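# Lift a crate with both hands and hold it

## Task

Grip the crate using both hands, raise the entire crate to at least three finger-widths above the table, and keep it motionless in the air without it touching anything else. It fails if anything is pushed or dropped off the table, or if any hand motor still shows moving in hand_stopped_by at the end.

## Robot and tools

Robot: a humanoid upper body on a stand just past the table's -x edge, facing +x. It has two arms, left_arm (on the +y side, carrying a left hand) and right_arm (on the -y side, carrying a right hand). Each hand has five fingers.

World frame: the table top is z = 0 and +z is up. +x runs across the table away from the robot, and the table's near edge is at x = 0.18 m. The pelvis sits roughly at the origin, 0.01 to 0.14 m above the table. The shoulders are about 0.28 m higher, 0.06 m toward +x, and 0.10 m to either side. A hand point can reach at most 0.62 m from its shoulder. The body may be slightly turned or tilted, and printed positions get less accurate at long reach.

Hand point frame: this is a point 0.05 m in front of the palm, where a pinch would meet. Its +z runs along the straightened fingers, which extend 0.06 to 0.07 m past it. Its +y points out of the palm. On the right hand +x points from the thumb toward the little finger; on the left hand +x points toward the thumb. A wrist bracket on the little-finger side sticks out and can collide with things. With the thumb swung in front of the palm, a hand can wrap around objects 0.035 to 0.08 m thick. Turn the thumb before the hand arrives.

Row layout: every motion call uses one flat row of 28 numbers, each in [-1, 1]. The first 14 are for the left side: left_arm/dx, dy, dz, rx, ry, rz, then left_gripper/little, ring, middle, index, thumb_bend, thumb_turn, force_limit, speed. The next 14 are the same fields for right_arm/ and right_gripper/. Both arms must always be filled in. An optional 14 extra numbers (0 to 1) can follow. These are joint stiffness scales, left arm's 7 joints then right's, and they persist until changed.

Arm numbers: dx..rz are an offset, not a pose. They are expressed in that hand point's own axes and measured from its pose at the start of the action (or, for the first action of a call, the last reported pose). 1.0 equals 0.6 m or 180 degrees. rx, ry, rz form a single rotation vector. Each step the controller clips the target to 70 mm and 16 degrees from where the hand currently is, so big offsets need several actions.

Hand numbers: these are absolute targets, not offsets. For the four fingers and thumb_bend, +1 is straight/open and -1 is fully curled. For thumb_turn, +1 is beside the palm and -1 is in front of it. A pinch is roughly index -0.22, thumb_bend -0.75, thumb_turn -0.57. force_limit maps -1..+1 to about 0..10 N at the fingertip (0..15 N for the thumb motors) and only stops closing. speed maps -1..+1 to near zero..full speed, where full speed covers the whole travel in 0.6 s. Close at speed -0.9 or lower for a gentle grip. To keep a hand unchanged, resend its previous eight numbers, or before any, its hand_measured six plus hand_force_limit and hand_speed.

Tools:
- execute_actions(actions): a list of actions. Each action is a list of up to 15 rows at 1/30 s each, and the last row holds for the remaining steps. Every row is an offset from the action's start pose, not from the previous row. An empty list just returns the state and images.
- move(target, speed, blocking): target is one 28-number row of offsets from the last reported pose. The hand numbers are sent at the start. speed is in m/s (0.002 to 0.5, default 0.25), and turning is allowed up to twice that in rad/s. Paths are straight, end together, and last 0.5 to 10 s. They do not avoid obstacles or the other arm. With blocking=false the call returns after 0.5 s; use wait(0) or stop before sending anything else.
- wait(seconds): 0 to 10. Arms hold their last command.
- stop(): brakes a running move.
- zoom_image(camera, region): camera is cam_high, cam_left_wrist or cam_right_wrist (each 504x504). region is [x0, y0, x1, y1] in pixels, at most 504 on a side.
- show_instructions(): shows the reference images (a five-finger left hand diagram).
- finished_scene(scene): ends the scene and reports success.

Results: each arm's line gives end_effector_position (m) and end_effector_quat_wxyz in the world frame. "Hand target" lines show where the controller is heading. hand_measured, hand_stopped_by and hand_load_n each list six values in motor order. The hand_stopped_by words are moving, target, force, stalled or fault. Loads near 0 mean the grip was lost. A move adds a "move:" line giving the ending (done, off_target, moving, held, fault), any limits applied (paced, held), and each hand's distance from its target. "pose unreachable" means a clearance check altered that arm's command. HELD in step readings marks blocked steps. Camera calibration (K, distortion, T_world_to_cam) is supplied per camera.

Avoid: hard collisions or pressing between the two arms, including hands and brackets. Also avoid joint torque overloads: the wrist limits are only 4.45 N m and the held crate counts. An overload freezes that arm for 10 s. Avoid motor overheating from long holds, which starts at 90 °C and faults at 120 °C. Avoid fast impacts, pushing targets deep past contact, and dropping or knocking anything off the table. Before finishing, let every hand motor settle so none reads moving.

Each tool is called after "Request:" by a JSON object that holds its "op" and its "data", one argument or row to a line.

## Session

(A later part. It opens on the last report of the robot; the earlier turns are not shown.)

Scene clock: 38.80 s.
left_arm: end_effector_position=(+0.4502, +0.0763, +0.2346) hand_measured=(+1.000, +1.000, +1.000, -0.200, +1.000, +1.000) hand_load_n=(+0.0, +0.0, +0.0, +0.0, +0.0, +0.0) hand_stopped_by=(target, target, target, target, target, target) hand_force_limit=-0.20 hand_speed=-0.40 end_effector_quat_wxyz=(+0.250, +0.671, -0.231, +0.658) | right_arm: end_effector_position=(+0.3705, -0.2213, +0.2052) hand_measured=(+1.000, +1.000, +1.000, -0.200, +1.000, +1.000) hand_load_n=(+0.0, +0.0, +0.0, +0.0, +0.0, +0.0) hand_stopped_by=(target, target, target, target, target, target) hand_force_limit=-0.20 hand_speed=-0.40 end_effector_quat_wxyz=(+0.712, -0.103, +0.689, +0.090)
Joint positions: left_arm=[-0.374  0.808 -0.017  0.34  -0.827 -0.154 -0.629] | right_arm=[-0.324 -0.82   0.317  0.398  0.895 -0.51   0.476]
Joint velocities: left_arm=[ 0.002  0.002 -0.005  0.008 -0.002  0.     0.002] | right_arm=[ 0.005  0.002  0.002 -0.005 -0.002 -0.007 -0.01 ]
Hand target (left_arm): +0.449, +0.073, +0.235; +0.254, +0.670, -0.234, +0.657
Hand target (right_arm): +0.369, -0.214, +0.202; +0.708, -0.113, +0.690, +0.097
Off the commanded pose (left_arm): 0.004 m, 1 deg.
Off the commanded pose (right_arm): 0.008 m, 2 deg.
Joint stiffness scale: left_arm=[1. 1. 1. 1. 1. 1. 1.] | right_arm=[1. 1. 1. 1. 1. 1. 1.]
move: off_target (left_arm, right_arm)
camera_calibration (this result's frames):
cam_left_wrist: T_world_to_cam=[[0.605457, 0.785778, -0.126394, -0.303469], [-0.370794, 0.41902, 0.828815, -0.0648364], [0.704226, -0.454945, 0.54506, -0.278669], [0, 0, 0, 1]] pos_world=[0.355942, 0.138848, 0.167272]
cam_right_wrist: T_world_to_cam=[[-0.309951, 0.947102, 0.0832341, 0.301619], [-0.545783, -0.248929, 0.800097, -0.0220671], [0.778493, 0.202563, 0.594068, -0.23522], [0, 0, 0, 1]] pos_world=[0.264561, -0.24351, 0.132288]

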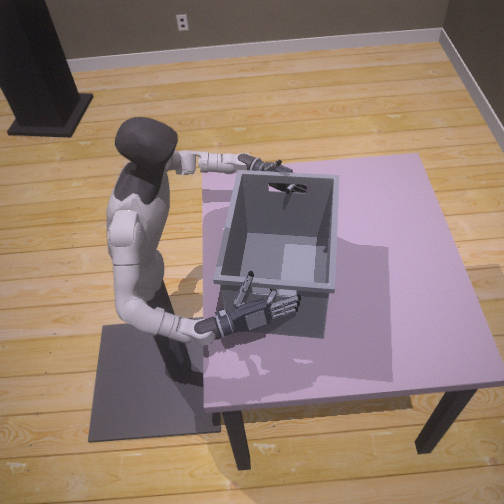

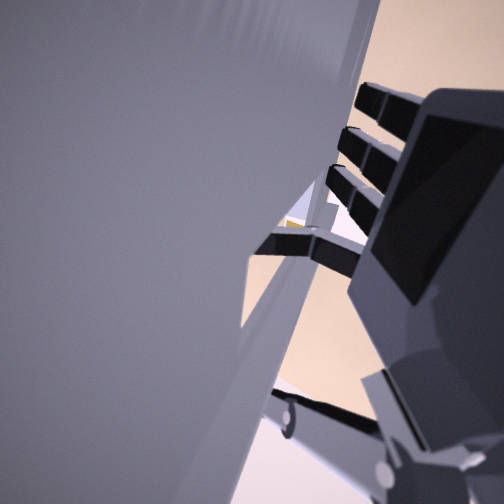

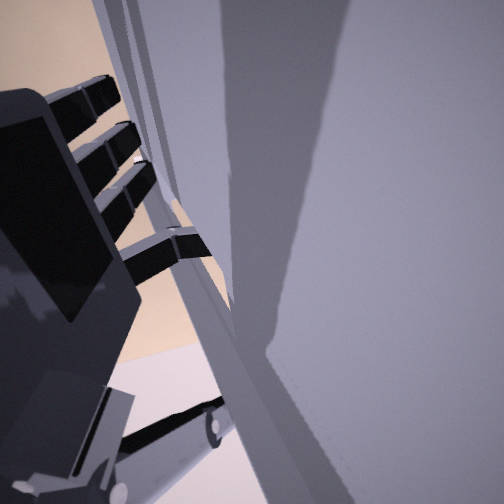

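Request:
{"op": "move", "data": {
  "target": [0.17,0.006,0.0035,0,0,0, 1,1,1,-0.2,1,1,-0.2,-0.4, -0.165,0.008,0.0046,0,0,0, 1,1,1,-0.2,1,1,-0.2,-0.4],
  "speed": 0.06
}}

Request:
{"op": "wait", "data": {
  "seconds": 1.0
}}

Scene clock: 41.70 s.
left_arm: end_effector_position=(+0.4522, +0.0734, +0.3349) hand_measured=(+1.000, +1.000, +1.000, -0.200, +1.000, +1.000) hand_load_n=(+0.0, +0.0, +0.0, -0.5, +0.0, +0.0) hand_stopped_by=(target, target, target, target, target, target) hand_force_limit=-0.20 hand_speed=-0.40 end_effector_quat_wxyz=(+0.265, +0.675, -0.216, +0.654) | right_arm: end_effector_position=(+0.3672, -0.2291, +0.3094) hand_measured=(+1.000, +1.000, +1.000, -0.200, +1.000, +1.000) hand_load_n=(+0.0, +0.0, +0.5, -0.5, +0.0, +0.0) hand_stopped_by=(target, target, target, target, target, target) hand_force_limit=-0.20 hand_speed=-0.40 end_effector_quat_wxyz=(+0.722, -0.075, +0.683, +0.083)
Joint positions: left_arm=[-0.357  1.108  0.116 -0.031 -1.158  0.207 -0.413] | right_arm=[-0.155 -1.254  0.191 -0.141  1.212 -0.328  0.183]
Joint velocities: left_arm=[ 0.012  0.017 -0.021 -0.003 -0.017  0.     0.01 ] | right_arm=[ 0.006 -0.009  0.038  0.005  0.012 -0.016 -0.011]
Hand target (left_arm): +0.451, +0.071, +0.331; +0.252, +0.677, -0.233, +0.651
Hand target (right_arm): +0.364, -0.222, +0.304; +0.715, -0.100, +0.688, +0.080
Off the commanded pose (left_arm): 0.002 m, 3 deg.
Off the commanded pose (right_arm): 0.015 m, 4 deg.
Joint stiffness scale: left_arm=[1. 1. 1. 1. 1. 1. 1.] | right_arm=[1. 1. 1. 1. 1. 1. 1.]
move: off_target (left_arm, right_arm)
camera_calibration (this result's frames):
cam_left_wrist: T_world_to_cam=[[0.602561, 0.779665, -0.17042, -0.273246], [-0.349294, 0.449642, 0.82208, -0.155767], [0.717575, -0.435827, 0.543269, -0.342928], [0, 0, 0, 1]] pos_world=[0.356316, 0.133622, 0.267788]
cam_right_wrist: T_world_to_cam=[[-0.26463, 0.958248, 0.108317, 0.277454], [-0.573482, -0.246677, 0.781197, -0.09263], [0.7753, 0.14461, 0.614816, -0.311504], [0, 0, 0, 1]] pos_world=[0.26181, -0.243673, 0.233827]

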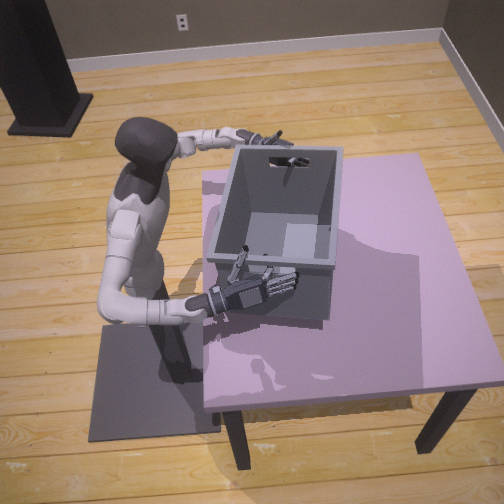

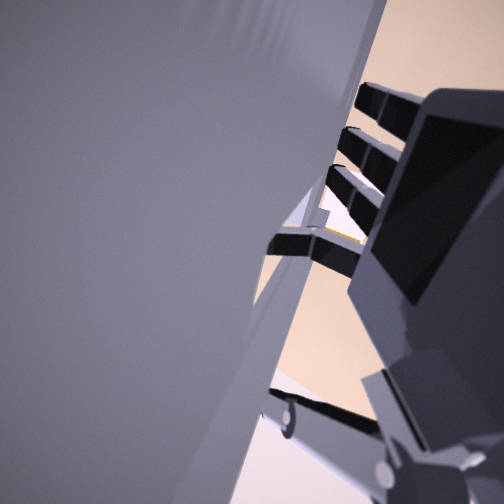

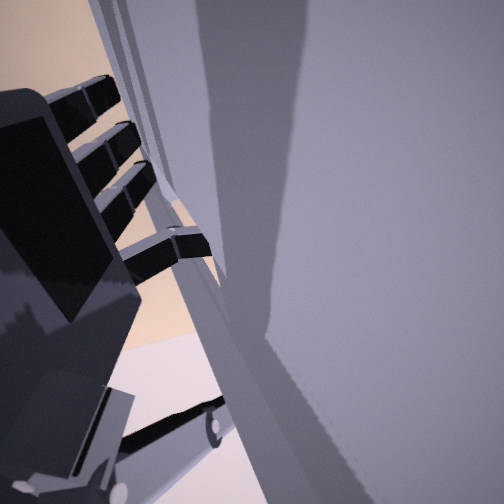

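Scene clock: 42.70 s.
left_arm: end_effector_position=(+0.4523, +0.0734, +0.3347) hand_measured=(+1.000, +1.000, +1.000, -0.200, +1.000, +1.000) hand_load_n=(+0.0, +0.0, +0.0, -0.5, +0.0, +0.0) hand_stopped_by=(target, target, target, target, target, target) hand_force_limit=-0.20 hand_speed=-0.40 end_effector_quat_wxyz=(+0.265, +0.675, -0.216, +0.653) | right_arm: end_effector_position=(+0.3671, -0.2290, +0.3085) hand_measured=(+1.000, +1.000, +1.000, -0.200, +1.000, +1.000) hand_load_n=(+0.0, +0.0, +0.5, -0.5, +0.0, +0.0) hand_stopped_by=(target, target, target, target, target, target) hand_force_limit=-0.20 hand_speed=-0.40 end_effector_quat_wxyz=(+0.721, -0.075, +0.683, +0.083)
Joint positions: left_arm=[-0.357  1.109  0.115 -0.031 -1.159  0.207 -0.412] | right_arm=[-0.154 -1.255  0.194 -0.141  1.212 -0.33   0.183]
Joint velocities: left_arm=[-0.017 -0.002 -0.002 -0.002 -0.005  0.     0.   ] | right_arm=[ 0.009 -0.008  0.009  0.008  0.     0.     0.   ]
Hand target (left_arm): +0.451, +0.071, +0.331; +0.252, +0.677, -0.233, +0.651
Hand target (right_arm): +0.364, -0.222, +0.304; +0.715, -0.100, +0.688, +0.080
Off the commanded pose (left_arm): 0.002 m, 3 deg.
Off the commanded pose (right_arm): 0.015 m, 4 deg.
Joint stiffness scale: left_arm=[1. 1. 1. 1. 1. 1. 1.] | right_arm=[1. 1. 1. 1. 1. 1. 1.]
wait: 1.00 s; at rest by 0.17 s
camera_calibration (this result's frames):
cam_left_wrist: T_world_to_cam=[[0.602052, 0.780007, -0.170652, -0.273055], [-0.348745, 0.449147, 0.822584, -0.155915], [0.718269, -0.435724, 0.542433, -0.342929], [0, 0, 0, 1]] pos_world=[0.356334, 0.133591, 0.267672]
cam_right_wrist: T_world_to_cam=[[-0.264565, 0.958133, 0.109482, 0.277002], [-0.571488, -0.247214, 0.782487, -0.0932945], [0.776792, 0.144451, 0.612966, -0.310869], [0, 0, 0, 1]] pos_world=[0.261449, -0.243563, 0.233227]

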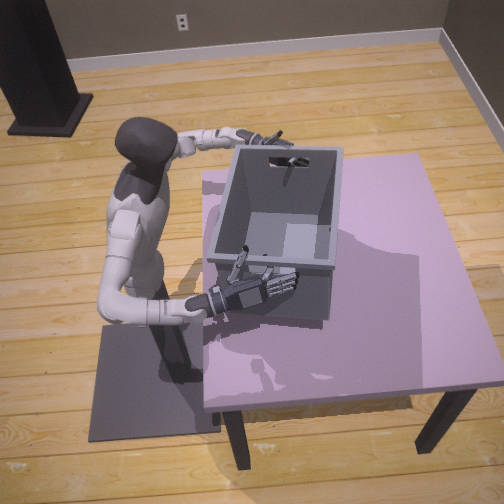

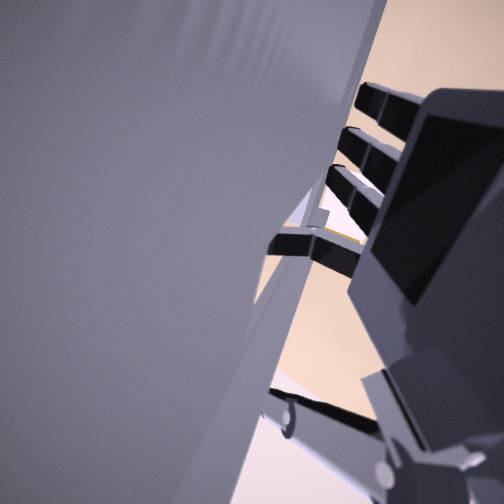

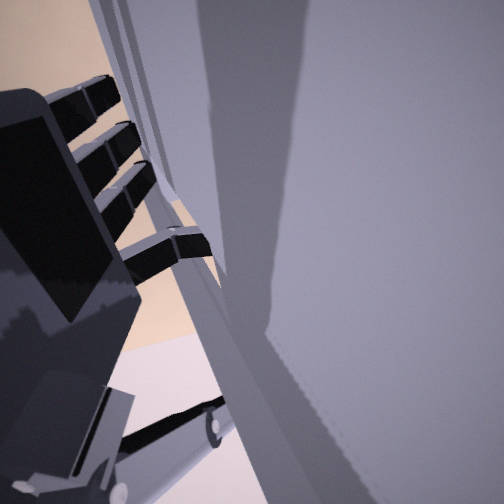

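The crate is lifted about 10 cm and is being held still, so I'm ending the scene.

Request:
{"op": "finished_scene", "data": {
  "scene": 2
}}

The scene is finished: the task was done.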